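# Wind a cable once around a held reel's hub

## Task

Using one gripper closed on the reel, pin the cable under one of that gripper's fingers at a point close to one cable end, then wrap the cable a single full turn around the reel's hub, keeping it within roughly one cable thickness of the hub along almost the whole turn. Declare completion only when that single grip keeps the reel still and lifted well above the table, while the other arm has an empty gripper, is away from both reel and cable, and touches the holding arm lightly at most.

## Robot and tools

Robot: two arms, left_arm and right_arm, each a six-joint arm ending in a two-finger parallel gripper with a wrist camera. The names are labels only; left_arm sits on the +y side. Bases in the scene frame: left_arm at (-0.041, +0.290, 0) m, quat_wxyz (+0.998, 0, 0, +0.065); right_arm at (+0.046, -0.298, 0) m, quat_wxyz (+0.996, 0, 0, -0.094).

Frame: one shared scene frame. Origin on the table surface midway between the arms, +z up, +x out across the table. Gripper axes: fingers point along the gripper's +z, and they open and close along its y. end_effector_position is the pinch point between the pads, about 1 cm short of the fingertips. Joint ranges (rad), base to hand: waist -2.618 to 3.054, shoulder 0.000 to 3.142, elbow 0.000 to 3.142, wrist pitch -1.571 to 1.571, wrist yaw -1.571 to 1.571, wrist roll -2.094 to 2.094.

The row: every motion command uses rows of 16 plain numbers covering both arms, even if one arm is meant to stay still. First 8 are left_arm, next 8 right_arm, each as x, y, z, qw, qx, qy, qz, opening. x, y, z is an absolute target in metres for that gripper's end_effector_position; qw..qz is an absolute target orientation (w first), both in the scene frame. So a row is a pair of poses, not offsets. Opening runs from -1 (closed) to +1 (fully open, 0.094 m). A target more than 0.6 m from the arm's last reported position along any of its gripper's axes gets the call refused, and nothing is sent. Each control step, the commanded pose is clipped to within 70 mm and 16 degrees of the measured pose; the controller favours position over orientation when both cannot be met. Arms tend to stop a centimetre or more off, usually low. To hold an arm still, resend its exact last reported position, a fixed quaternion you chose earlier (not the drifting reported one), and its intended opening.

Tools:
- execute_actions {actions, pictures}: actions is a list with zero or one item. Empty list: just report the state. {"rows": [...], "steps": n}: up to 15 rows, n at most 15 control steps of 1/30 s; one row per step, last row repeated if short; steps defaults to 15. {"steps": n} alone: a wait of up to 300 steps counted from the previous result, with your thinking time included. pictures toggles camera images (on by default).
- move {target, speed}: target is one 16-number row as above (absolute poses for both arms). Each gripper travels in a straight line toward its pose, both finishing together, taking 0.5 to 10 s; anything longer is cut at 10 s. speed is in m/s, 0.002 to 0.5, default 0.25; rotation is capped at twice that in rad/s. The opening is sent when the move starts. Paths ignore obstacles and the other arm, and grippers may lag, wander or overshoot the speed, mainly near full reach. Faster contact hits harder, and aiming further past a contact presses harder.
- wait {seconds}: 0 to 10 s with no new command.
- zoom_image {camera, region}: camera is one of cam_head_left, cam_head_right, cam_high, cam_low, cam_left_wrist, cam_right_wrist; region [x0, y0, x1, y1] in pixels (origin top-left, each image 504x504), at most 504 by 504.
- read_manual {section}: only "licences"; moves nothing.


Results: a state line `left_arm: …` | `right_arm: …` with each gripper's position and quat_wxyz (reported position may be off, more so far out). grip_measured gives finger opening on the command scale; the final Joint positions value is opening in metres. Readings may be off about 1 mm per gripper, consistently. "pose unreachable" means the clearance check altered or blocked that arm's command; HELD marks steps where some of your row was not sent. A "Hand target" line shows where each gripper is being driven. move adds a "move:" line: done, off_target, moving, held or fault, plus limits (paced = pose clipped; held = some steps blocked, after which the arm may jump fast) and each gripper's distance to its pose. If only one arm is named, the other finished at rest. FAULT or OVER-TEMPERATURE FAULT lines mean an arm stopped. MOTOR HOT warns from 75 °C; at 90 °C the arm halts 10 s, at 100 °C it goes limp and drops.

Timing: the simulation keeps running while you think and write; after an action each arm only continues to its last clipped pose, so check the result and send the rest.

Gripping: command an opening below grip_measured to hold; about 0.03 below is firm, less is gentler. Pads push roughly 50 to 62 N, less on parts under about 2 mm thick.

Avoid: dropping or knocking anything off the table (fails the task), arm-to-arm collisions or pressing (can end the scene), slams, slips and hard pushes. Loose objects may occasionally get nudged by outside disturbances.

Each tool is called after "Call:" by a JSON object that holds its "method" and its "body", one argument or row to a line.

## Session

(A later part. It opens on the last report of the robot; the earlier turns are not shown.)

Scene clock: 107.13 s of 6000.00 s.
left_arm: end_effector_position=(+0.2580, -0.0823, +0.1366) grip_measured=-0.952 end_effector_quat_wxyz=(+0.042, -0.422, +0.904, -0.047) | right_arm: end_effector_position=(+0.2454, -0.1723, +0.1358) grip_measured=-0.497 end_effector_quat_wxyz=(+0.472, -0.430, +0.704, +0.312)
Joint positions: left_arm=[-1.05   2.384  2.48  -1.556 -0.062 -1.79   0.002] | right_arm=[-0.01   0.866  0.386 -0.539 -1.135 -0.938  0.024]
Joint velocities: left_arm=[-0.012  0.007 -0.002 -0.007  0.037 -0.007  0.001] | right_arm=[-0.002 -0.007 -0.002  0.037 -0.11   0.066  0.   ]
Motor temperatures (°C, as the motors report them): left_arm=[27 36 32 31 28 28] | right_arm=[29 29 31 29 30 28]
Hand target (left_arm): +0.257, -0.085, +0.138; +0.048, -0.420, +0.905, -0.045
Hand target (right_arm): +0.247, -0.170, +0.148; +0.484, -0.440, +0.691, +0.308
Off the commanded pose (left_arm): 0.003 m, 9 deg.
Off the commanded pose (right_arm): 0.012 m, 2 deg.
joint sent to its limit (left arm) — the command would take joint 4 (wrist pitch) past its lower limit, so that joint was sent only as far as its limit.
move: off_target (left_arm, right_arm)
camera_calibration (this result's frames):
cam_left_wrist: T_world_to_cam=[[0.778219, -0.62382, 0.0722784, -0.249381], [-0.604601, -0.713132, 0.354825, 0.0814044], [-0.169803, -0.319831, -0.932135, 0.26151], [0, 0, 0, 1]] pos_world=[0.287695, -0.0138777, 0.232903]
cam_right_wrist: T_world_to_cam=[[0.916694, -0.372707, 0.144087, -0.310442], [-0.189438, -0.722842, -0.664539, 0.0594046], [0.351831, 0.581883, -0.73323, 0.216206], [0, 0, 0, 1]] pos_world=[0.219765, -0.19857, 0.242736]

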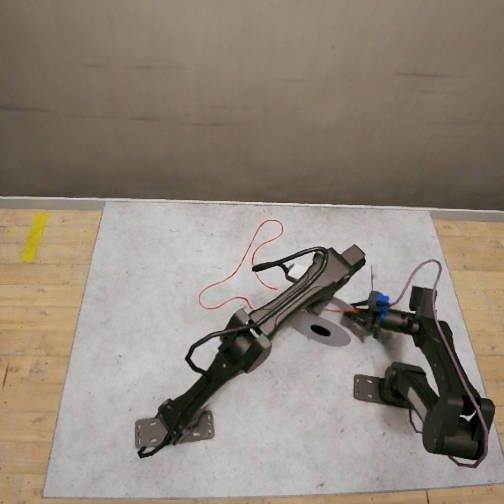

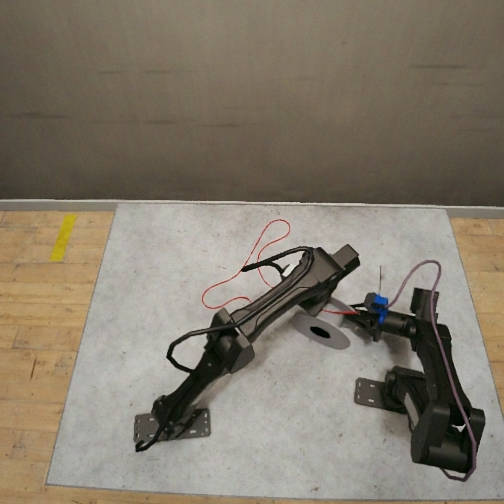

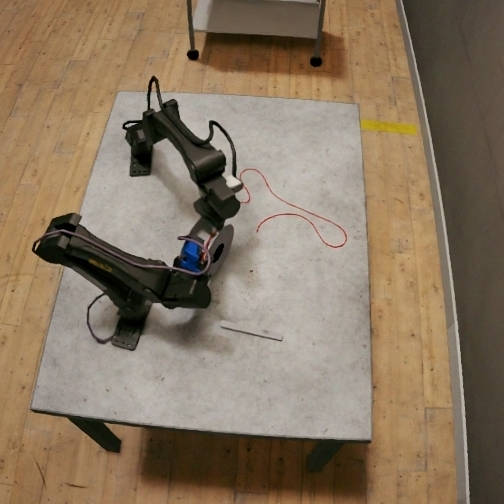

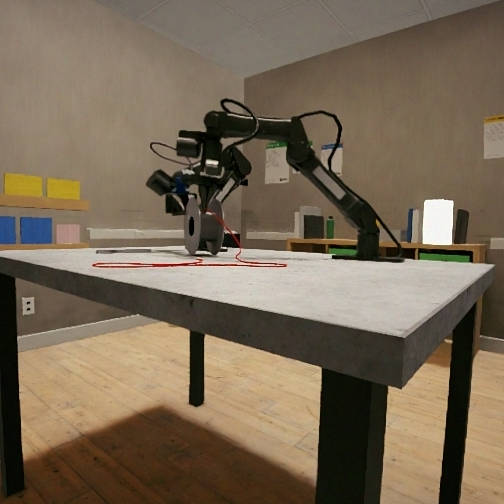

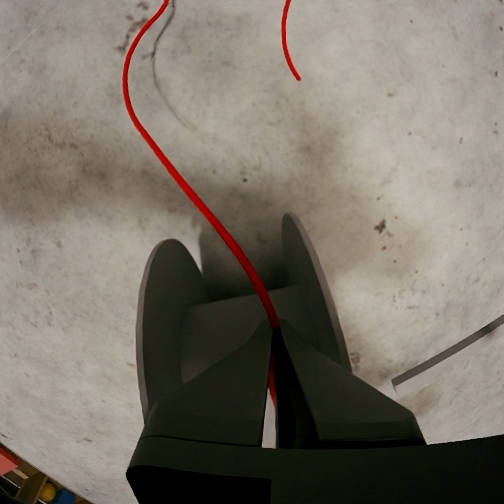

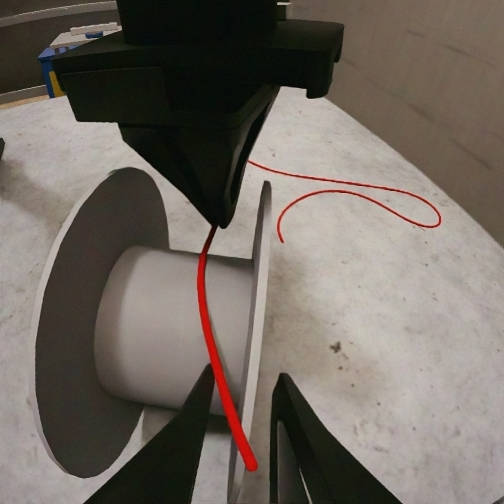

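Call:
{"method": "move", "body": {
  "target": [0.257,-0.085,0.138,0.045,-0.42,0.905,-0.045,-1,0.248,-0.167,0.148,0.484,-0.44,0.691,0.308,-1]
}}

Call:
{"method": "zoom_image", "body": {
  "camera": "cam_right_wrist",
  "region": [130,250,380,500]
}}

Scene clock: 109.97 s of 6000.00 s.
left_arm: end_effector_position=(+0.2574, -0.0816, +0.1365) grip_measured=-0.952 end_effector_quat_wxyz=(+0.042, -0.422, +0.904, -0.045) | right_arm: end_effector_position=(+0.2485, -0.1706, +0.1362) grip_measured=-0.919 end_effector_quat_wxyz=(+0.471, -0.432, +0.705, +0.308)
Joint positions: left_arm=[-1.05   2.384  2.48  -1.56  -0.062 -1.79   0.002] | right_arm=[ 0.012  0.866  0.387 -0.503 -1.115 -0.903  0.004]
Joint velocities: left_arm=[ 0.012 -0.007 -0.007  0.022  0.037  0.037  0.   ] | right_arm=[ 0.002  0.007 -0.007  0.022  0.022  0.037 -0.001]
Motor temperatures (°C, as the motors report them): left_arm=[27 36 32 31 28 28] | right_arm=[29 29 31 29 30 28]
Hand target (left_arm): +0.257, -0.085, +0.138; +0.045, -0.420, +0.905, -0.046
Hand target (right_arm): +0.248, -0.167, +0.148; +0.484, -0.440, +0.691, +0.308
Off the commanded pose (left_arm): 0.004 m, 0 deg.
Off the commanded pose (right_arm): 0.012 m, 2 deg.
joint sent to its limit (left arm) — the command would take joint 4 (wrist pitch) past its lower limit, so that joint was sent only as far as its limit.
move: off_target (right_arm)
camera_calibration (this result's frames):
cam_left_wrist: T_world_to_cam=[[0.778377, -0.62405, 0.0684945, -0.247989], [-0.603704, -0.714101, 0.354402, 0.0813169], [-0.172253, -0.317209, -0.932581, 0.262437], [0, 0, 0, 1]] pos_world=[0.287326, -0.0134414, 0.232911]
cam_right_wrist: T_world_to_cam=[[0.91572, -0.372403, 0.15091, -0.313334], [-0.187917, -0.728868, -0.65836, 0.0592913], [0.355169, 0.574514, -0.73742, 0.212868], [0, 0, 0, 1]] pos_world=[0.222464, -0.195767, 0.243294]

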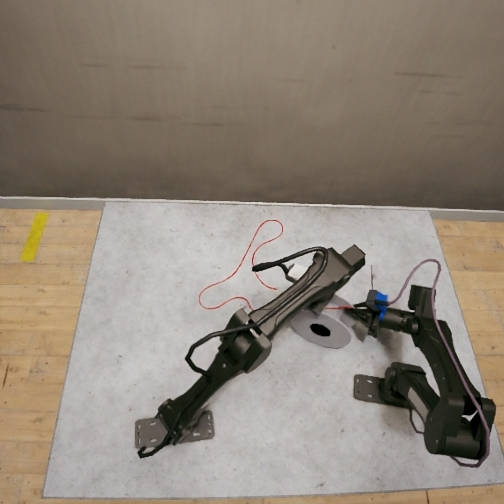

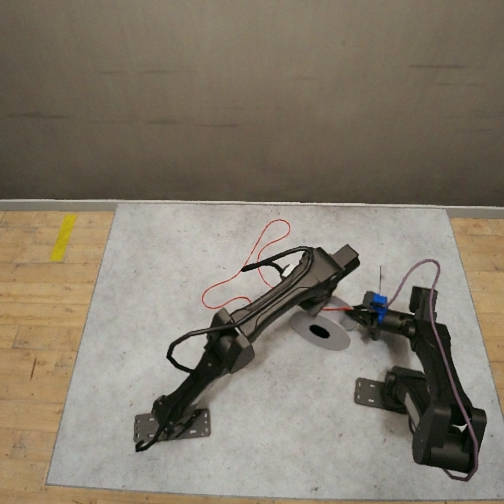

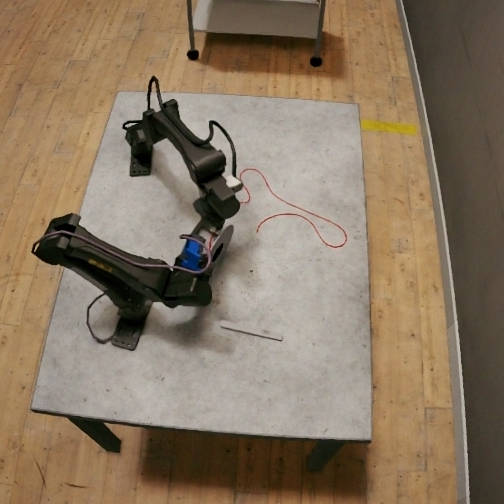

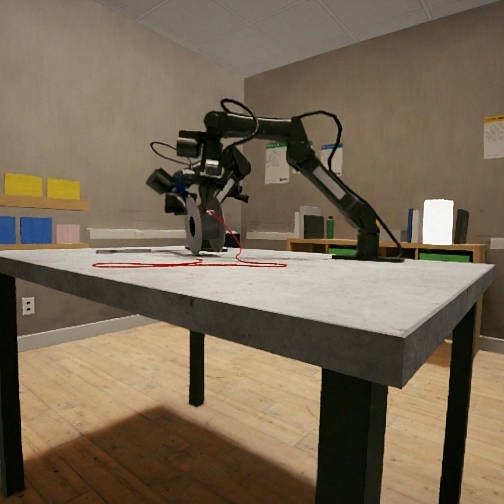

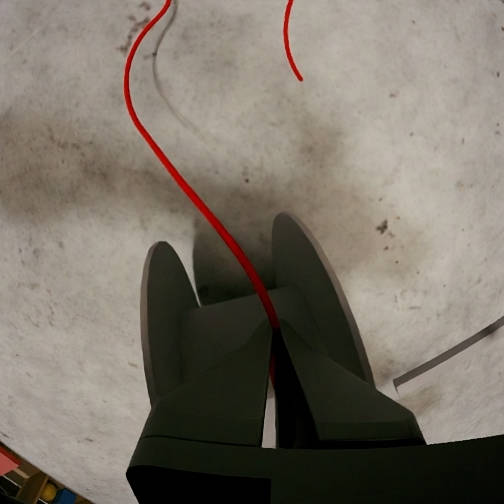

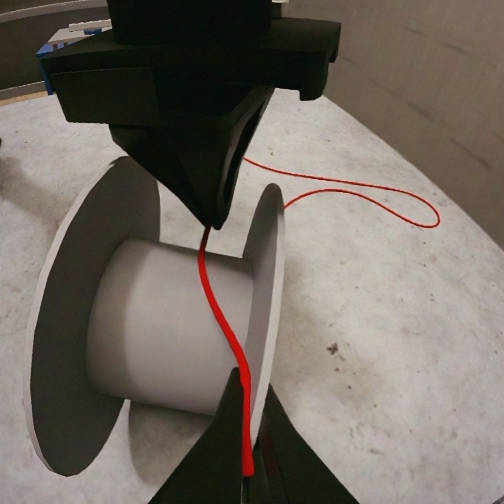

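Region (130, 250, 380, 500) of cam_right_wrist's 504x504 image, scaled by 2.016, with more detail than that image has.

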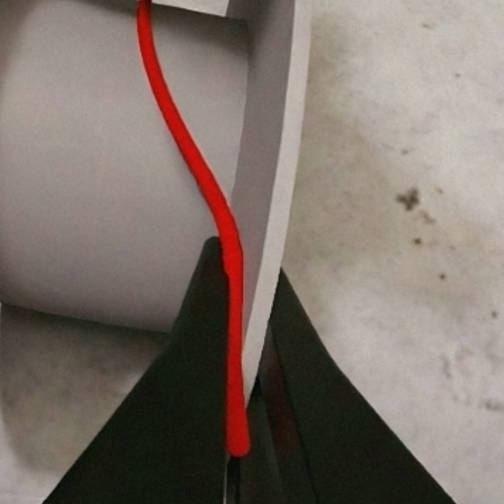

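Call:
{"method": "move", "body": {
  "target": [0.257,-0.082,0.138,0.045,-0.42,0.905,-0.045,-1,0.248,-0.167,0.148,0.484,-0.44,0.691,0.308,0.4]
}}

Call:
{"method": "move", "body": {
  "target": [0.262,-0.078,0.136,0.045,-0.42,0.905,-0.045,-1,0.256,-0.153,0.157,0.484,-0.44,0.691,0.308,0.4],
  "speed": 0.03
}}

Call:
{"method": "move", "body": {
  "target": [0.262,-0.078,0.136,0.045,-0.42,0.905,-0.045,-1,0.256,-0.153,0.157,0.484,-0.44,0.691,0.308,-0.6]
}}

Scene clock: 114.73 s of 6000.00 s.
left_arm: end_effector_position=(+0.2570, -0.0814, +0.1365) grip_measured=-0.952 end_effector_quat_wxyz=(+0.041, -0.422, +0.904, -0.045) | right_arm: end_effector_position=(+0.2494, -0.1708, +0.1365) grip_measured=+0.397 end_effector_quat_wxyz=(+0.471, -0.430, +0.706, +0.308)
Joint positions: left_arm=[-1.05   2.384  2.48  -1.562 -0.06  -1.79   0.002] | right_arm=[ 0.013  0.866  0.387 -0.496 -1.113 -0.892  0.066]
Joint velocities: left_arm=[ 0.012  0.002 -0.007 -0.007 -0.051  0.051 -0.001] | right_arm=[-0.002 -0.017  0.002  0.066 -0.081 -0.007  0.001]
Motor temperatures (°C, as the motors report them): left_arm=[27 36 32 31 28 28] | right_arm=[29 29 31 29 30 28]
Hand target (left_arm): +0.257, -0.082, +0.138; +0.045, -0.420, +0.905, -0.045
Hand target (right_arm): +0.248, -0.167, +0.148; +0.484, -0.440, +0.691, +0.308
Off the commanded pose (left_arm): 0.002 m, 1 deg.
Off the commanded pose (right_arm): 0.012 m, 3 deg.
move: off_target (right_arm)
camera_calibration (this result's frames):
cam_left_wrist: T_world_to_cam=[[0.77842, -0.624195, 0.0666514, -0.247328], [-0.603062, -0.714108, 0.355478, 0.0808526], [-0.174291, -0.316906, -0.932305, 0.262862], [0, 0, 0, 1]] pos_world=[0.287099, -0.0133408, 0.232811]
cam_right_wrist: T_world_to_cam=[[0.914421, -0.376992, 0.147345, -0.314249], [-0.193464, -0.726829, -0.659008, 0.061289], [0.355535, 0.574105, -0.737562, 0.212761], [0, 0, 0, 1]] pos_world=[0.223569, -0.19607, 0.243618]

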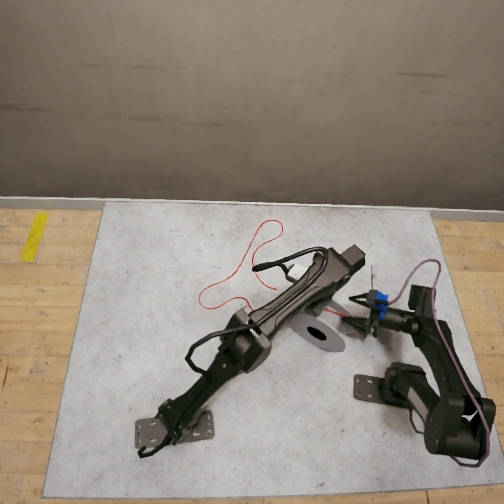

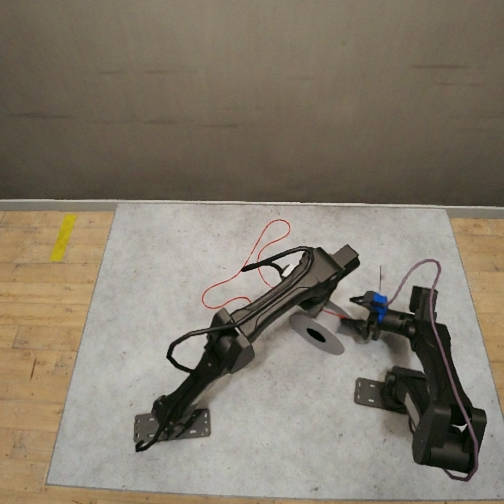

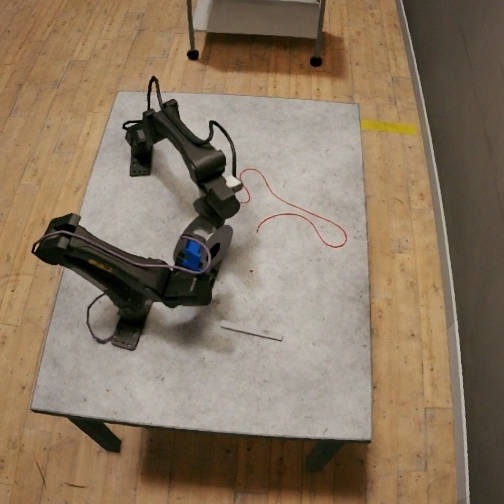

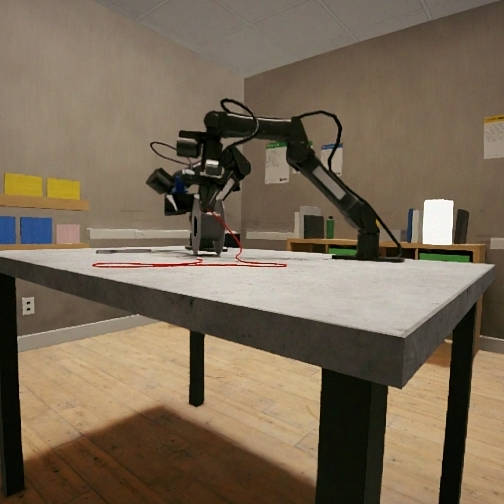

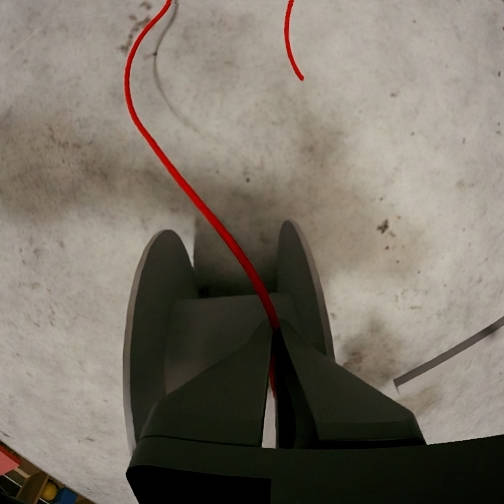

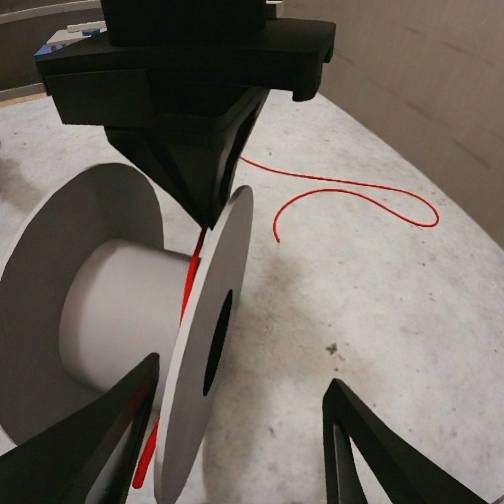

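Scene clock: 116.03 s of 6000.00 s.
left_arm: end_effector_position=(+0.2572, -0.0817, +0.1365) grip_measured=-0.952 end_effector_quat_wxyz=(+0.041, -0.418, +0.906, -0.045) | right_arm: end_effector_position=(+0.2553, -0.1549, +0.1485) grip_measured=+0.397 end_effector_quat_wxyz=(+0.476, -0.432, +0.699, +0.314)
Joint positions: left_arm=[-1.05   2.384  2.48  -1.56  -0.06  -1.781  0.002] | right_arm=[ 0.122  0.841  0.387 -0.353 -1.063 -0.71   0.066]
Joint velocities: left_arm=[-0.022 -0.012 -0.012 -0.007  0.007  0.022 -0.001] | right_arm=[-0.007 -0.007 -0.002  0.051  0.007  0.007 -0.001]
Motor temperatures (°C, as the motors report them): left_arm=[27 36 32 31 28 28] | right_arm=[29 29 31 29 30 28]
Hand target (left_arm): +0.262, -0.078, +0.136; +0.045, -0.420, +0.905, -0.045
Hand target (right_arm): +0.256, -0.153, +0.158; +0.485, -0.439, +0.690, +0.309
Off the commanded pose (left_arm): 0.006 m, 1 deg.
Off the commanded pose (right_arm): 0.009 m, 2 deg.
move: done
camera_calibration (this result's frames):
cam_left_wrist: T_world_to_cam=[[0.77288, -0.630955, 0.0674669, -0.246842], [-0.609652, -0.708853, 0.354756, 0.0830071], [-0.176011, -0.315316, -0.932521, 0.26345], [0, 0, 0, 1]] pos_world=[0.287755, -0.0138368, 0.232879]
cam_right_wrist: T_world_to_cam=[[0.917783, -0.367295, 0.150894, -0.315294], [-0.177973, -0.720194, -0.670557, 0.0806969], [0.354965, 0.588571, -0.72635, 0.211122], [0, 0, 0, 1]] pos_world=[0.228792, -0.181949, 0.255036]

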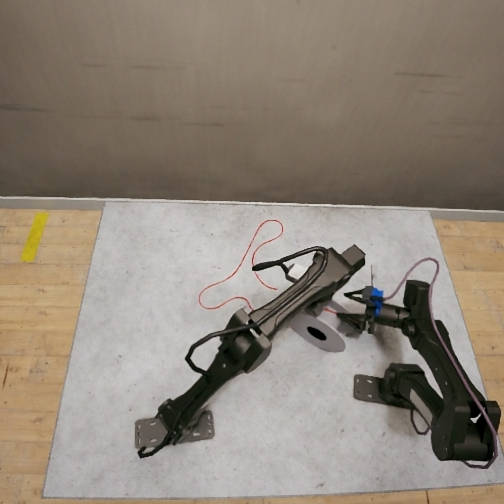

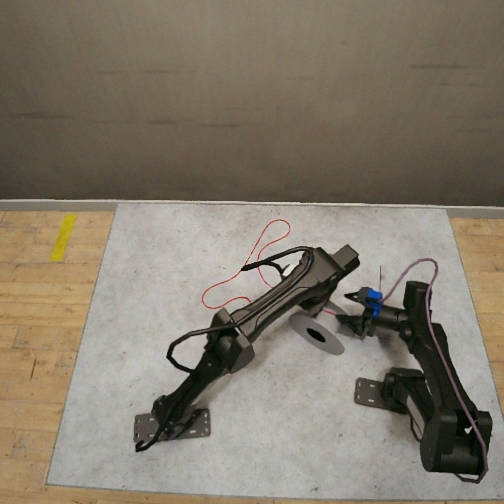

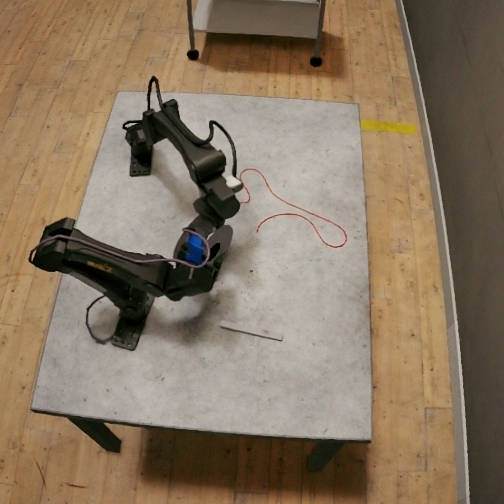

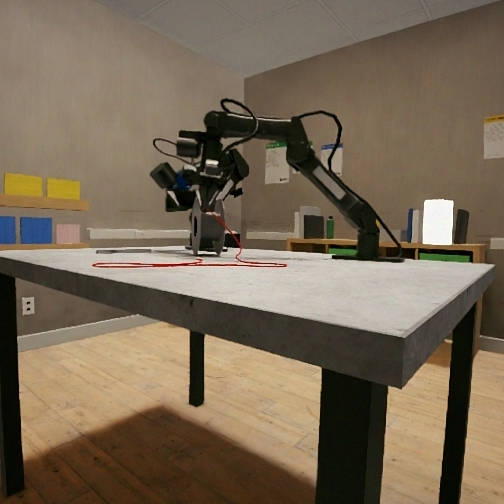

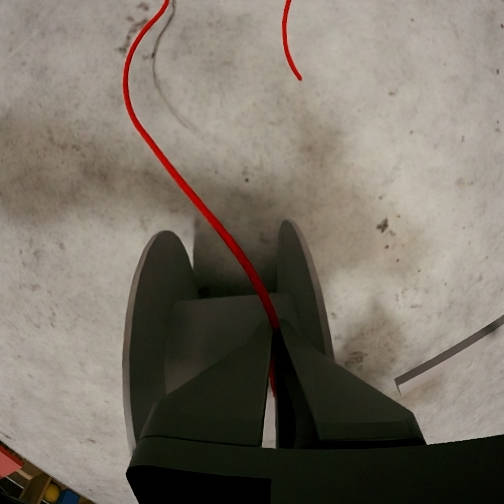

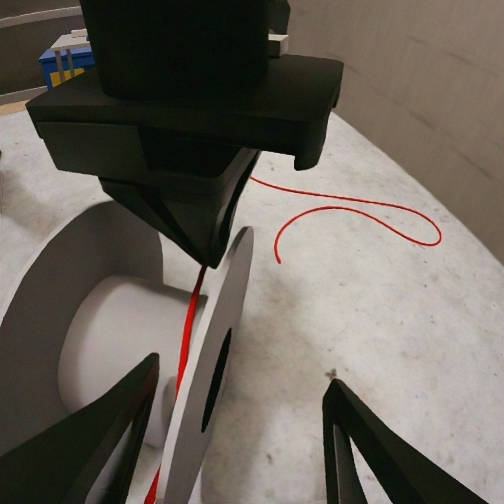

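Scene clock: 116.73 s of 6000.00 s.
left_arm: end_effector_position=(+0.2570, -0.0817, +0.1365) grip_measured=-0.952 end_effector_quat_wxyz=(+0.041, -0.418, +0.906, -0.045) | right_arm: end_effector_position=(+0.2555, -0.1550, +0.1485) grip_measured=-0.597 end_effector_quat_wxyz=(+0.476, -0.432, +0.699, +0.313)
Joint positions: left_arm=[-1.05   2.384  2.48  -1.561 -0.06  -1.781  0.002] | right_arm=[ 0.122  0.841  0.387 -0.353 -1.062 -0.71   0.019]
Joint velocities: left_arm=[ 0.002  0.007 -0.012 -0.095  0.007 -0.007  0.001] | right_arm=[ 0.002 -0.002 -0.002  0.037 -0.051 -0.007  0.   ]
Motor temperatures (°C, as the motors report them): left_arm=[27 36 32 31 28 28] | right_arm=[29 29 31 29 30 28]
Hand target (left_arm): +0.262, -0.078, +0.136; +0.045, -0.420, +0.905, -0.045
Hand target (right_arm): +0.256, -0.153, +0.157; +0.484, -0.440, +0.691, +0.308
Off the commanded pose (left_arm): 0.006 m, 1 deg.
Off the commanded pose (right_arm): 0.009 m, 2 deg.
move: done
camera_calibration (this result's frames):
cam_left_wrist: T_world_to_cam=[[0.772885, -0.631007, 0.0669203, -0.24665], [-0.609413, -0.708748, 0.355376, 0.08277], [-0.176815, -0.315447, -0.932325, 0.26357], [0, 0, 0, 1]] pos_world=[0.287676, -0.0138322, 0.232825]
cam_right_wrist: T_world_to_cam=[[0.917385, -0.368035, 0.151511, -0.315619], [-0.178383, -0.720515, -0.670103, 0.0806087], [0.355787, 0.587715, -0.72664, 0.210783], [0, 0, 0, 1]] pos_world=[0.22893, -0.18196, 0.255]

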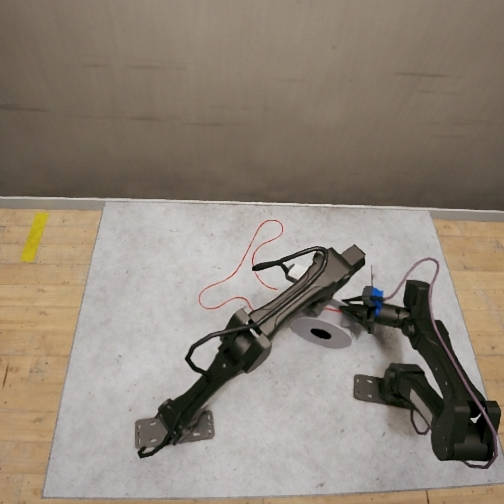

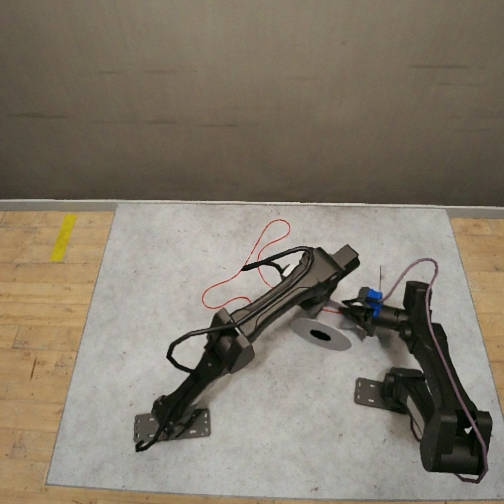

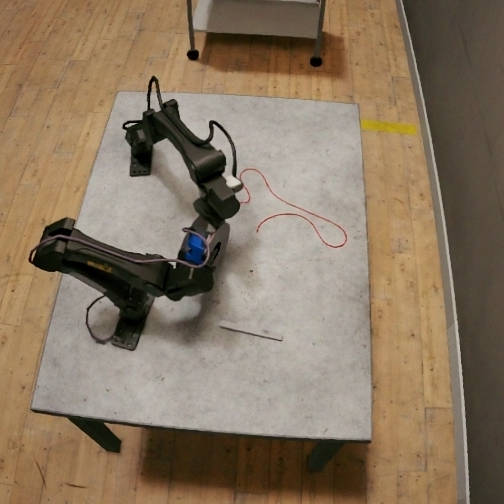

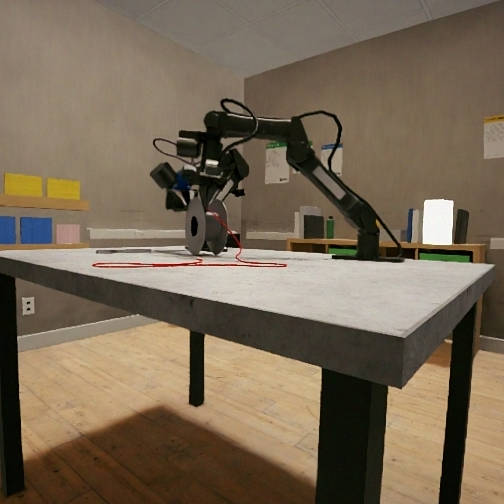

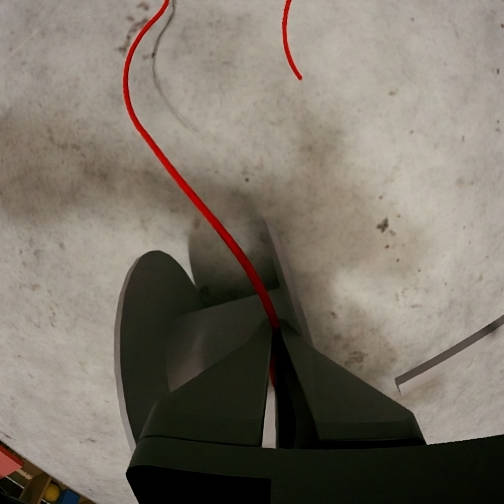

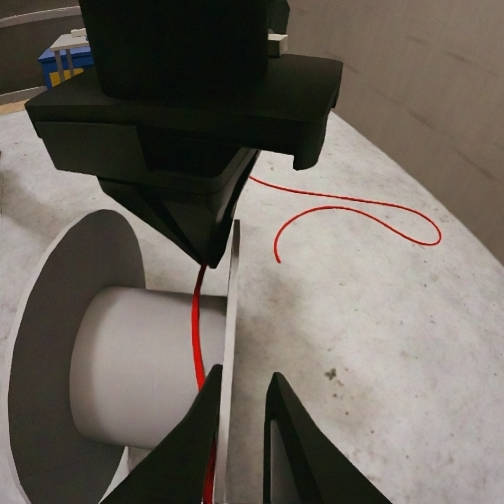

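Call:
{"method": "move", "body": {
  "target": [0.252,-0.078,0.138,0.045,-0.42,0.905,-0.045,-1,0.249,-0.153,0.148,0.484,-0.44,0.691,0.308,-0.1],
  "speed": 0.02
}}

Call:
{"method": "move", "body": {
  "target": [0.252,-0.078,0.138,0.045,-0.42,0.905,-0.045,-1,0.249,-0.153,0.148,0.484,-0.44,0.691,0.308,-1]
}}

Scene clock: 121.47 s of 6000.00 s.
left_arm: end_effector_position=(+0.2545, -0.0785, +0.1314) grip_measured=-0.952 end_effector_quat_wxyz=(+0.039, -0.421, +0.905, -0.039) | right_arm: end_effector_position=(+0.2540, -0.1550, +0.1495) grip_measured=-0.103 end_effector_quat_wxyz=(+0.483, -0.436, +0.694, +0.307)
Joint positions: left_arm=[-1.05   2.364  2.425 -1.539 -0.059 -1.787  0.002] | right_arm=[ 0.122  0.816  0.374 -0.342 -1.061 -0.71   0.042]
Joint velocities: left_arm=[-0.007  0.022 -0.002 -0.037 -0.007  0.022  0.001] | right_arm=[-0.007  0.022  0.002 -0.022  0.037 -0.081  0.   ]
Motor temperatures (°C, as the motors report them): left_arm=[27 36 32 31 28 28] | right_arm=[29 29 31 29 30 28]
Hand target (left_arm): +0.252, -0.078, +0.138; +0.045, -0.420, +0.905, -0.045
Hand target (right_arm): +0.249, -0.153, +0.148; +0.484, -0.440, +0.691, +0.308
Off the commanded pose (left_arm): 0.007 m, 1 deg.
Off the commanded pose (right_arm): 0.006 m, 1 deg.
move: done
camera_calibration (this result's frames):
cam_left_wrist: T_world_to_cam=[[0.777199, -0.626926, 0.0540892, -0.241439], [-0.602054, -0.71585, 0.353681, 0.083115], [-0.183012, -0.307445, -0.933801, 0.261746], [0, 0, 0, 1]] pos_world=[0.285589, -0.0113942, 0.228082]
cam_right_wrist: T_world_to_cam=[[0.91339, -0.368389, 0.173229, -0.316683], [-0.163669, -0.721947, -0.672313, 0.0773684], [0.372735, 0.585732, -0.719713, 0.206379], [0, 0, 0, 1]] pos_world=[0.224993, -0.181689, 0.255408]

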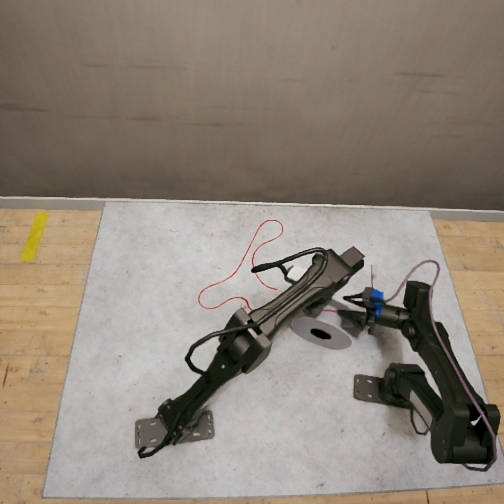

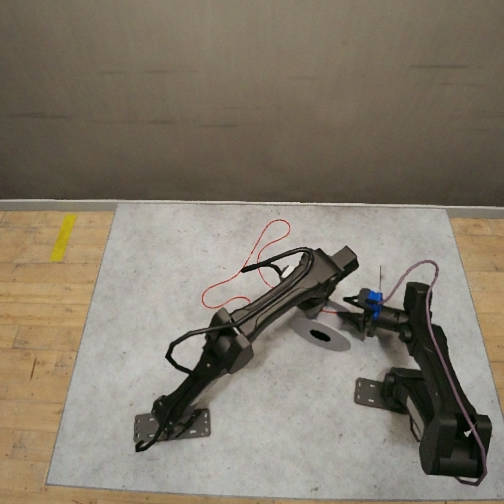

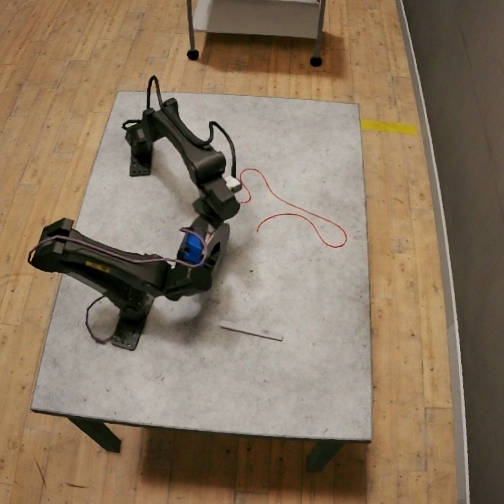

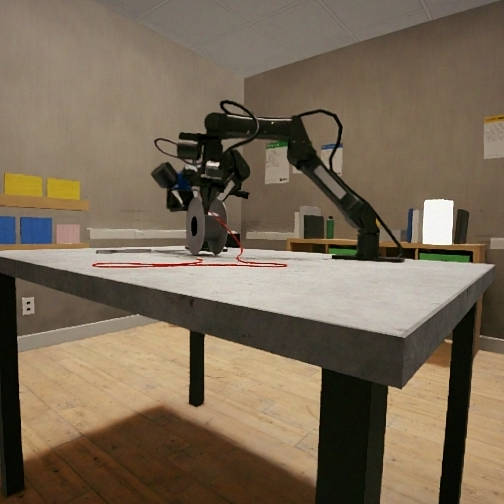

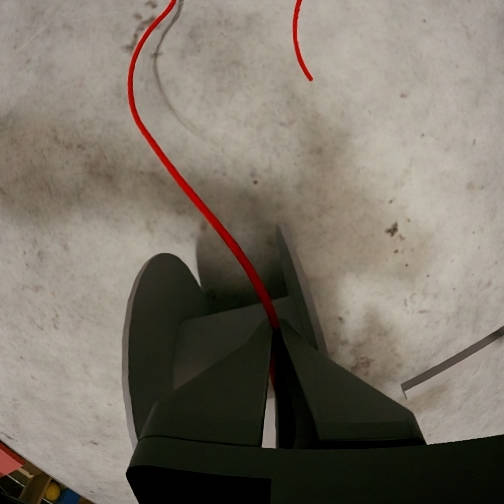

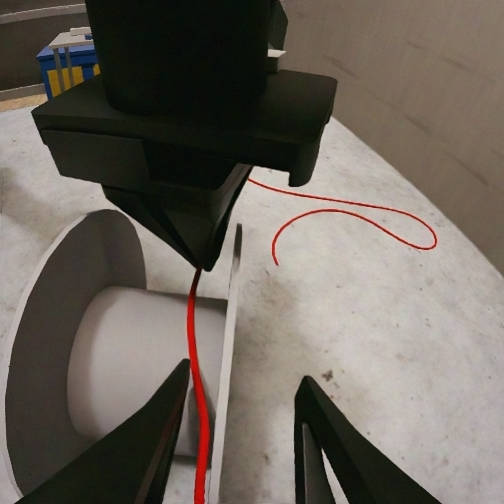

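Scene clock: 122.17 s of 6000.00 s.
left_arm: end_effector_position=(+0.2551, -0.0802, +0.1315) grip_measured=-0.952 end_effector_quat_wxyz=(+0.038, -0.421, +0.905, -0.042) | right_arm: end_effector_position=(+0.2551, -0.1552, +0.1499) grip_measured=-0.942 end_effector_quat_wxyz=(+0.486, -0.439, +0.693, +0.303)
Joint positions: left_arm=[-1.05   2.364  2.425 -1.532 -0.056 -1.787  0.002] | right_arm=[ 0.123  0.816  0.374 -0.334 -1.057 -0.714  0.003]
Joint velocities: left_arm=[-0.007 -0.017 -0.007  0.007 -0.022  0.007  0.   ] | right_arm=[-0.017 -0.002  0.007 -0.022 -0.007  0.007 -0.001]
Motor temperatures (°C, as the motors report them): left_arm=[27 36 32 31 28 28] | right_arm=[29 29 31 29 30 28]
Hand target (left_arm): +0.252, -0.078, +0.138; +0.045, -0.420, +0.905, -0.045
Hand target (right_arm): +0.249, -0.153, +0.148; +0.484, -0.440, +0.691, +0.308
Off the commanded pose (left_arm): 0.008 m, 1 deg.
Off the commanded pose (right_arm): 0.007 m, 1 deg.
move: done
camera_calibration (this result's frames):
cam_left_wrist: T_world_to_cam=[[0.776916, -0.626737, 0.0600222, -0.243659], [-0.602883, -0.713076, 0.357848, 0.0821111], [-0.181476, -0.314204, -0.931849, 0.260271], [0, 0, 0, 1]] pos_world=[0.286039, -0.0123803, 0.227775]
cam_right_wrist: T_world_to_cam=[[0.911219, -0.367972, 0.185138, -0.319067], [-0.156645, -0.725231, -0.67045, 0.0751166], [0.380975, 0.581925, -0.718485, 0.203511], [0, 0, 0, 1]] pos_world=[0.224974, -0.181359, 0.255653]

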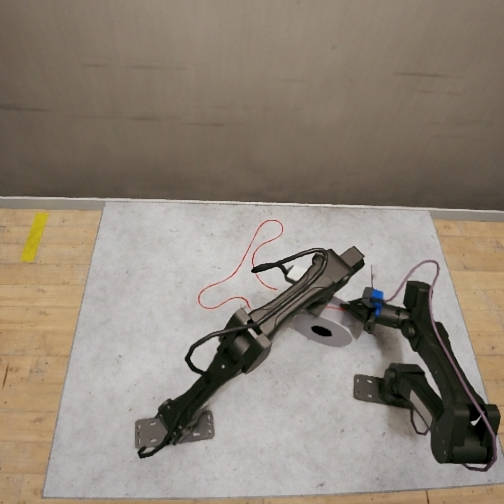

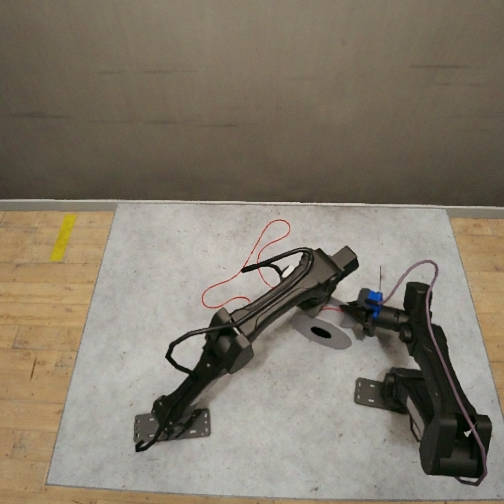

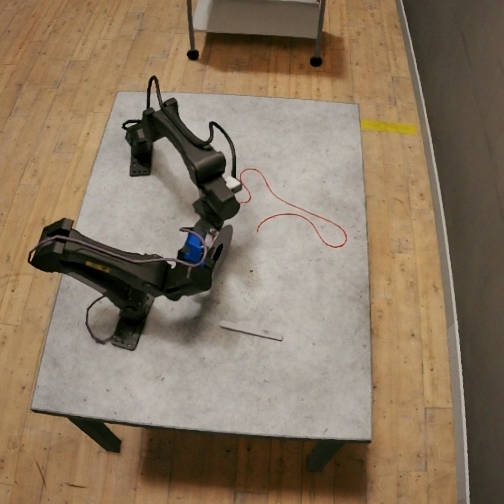

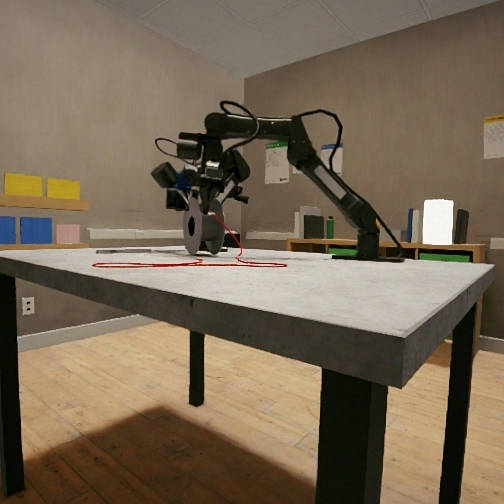

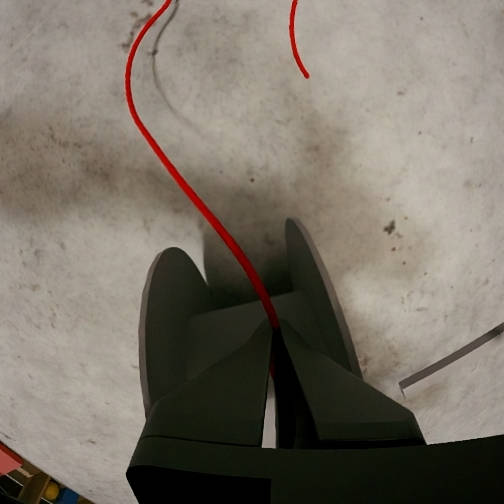

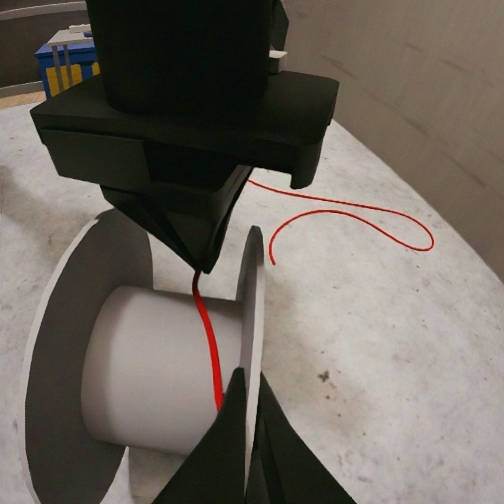

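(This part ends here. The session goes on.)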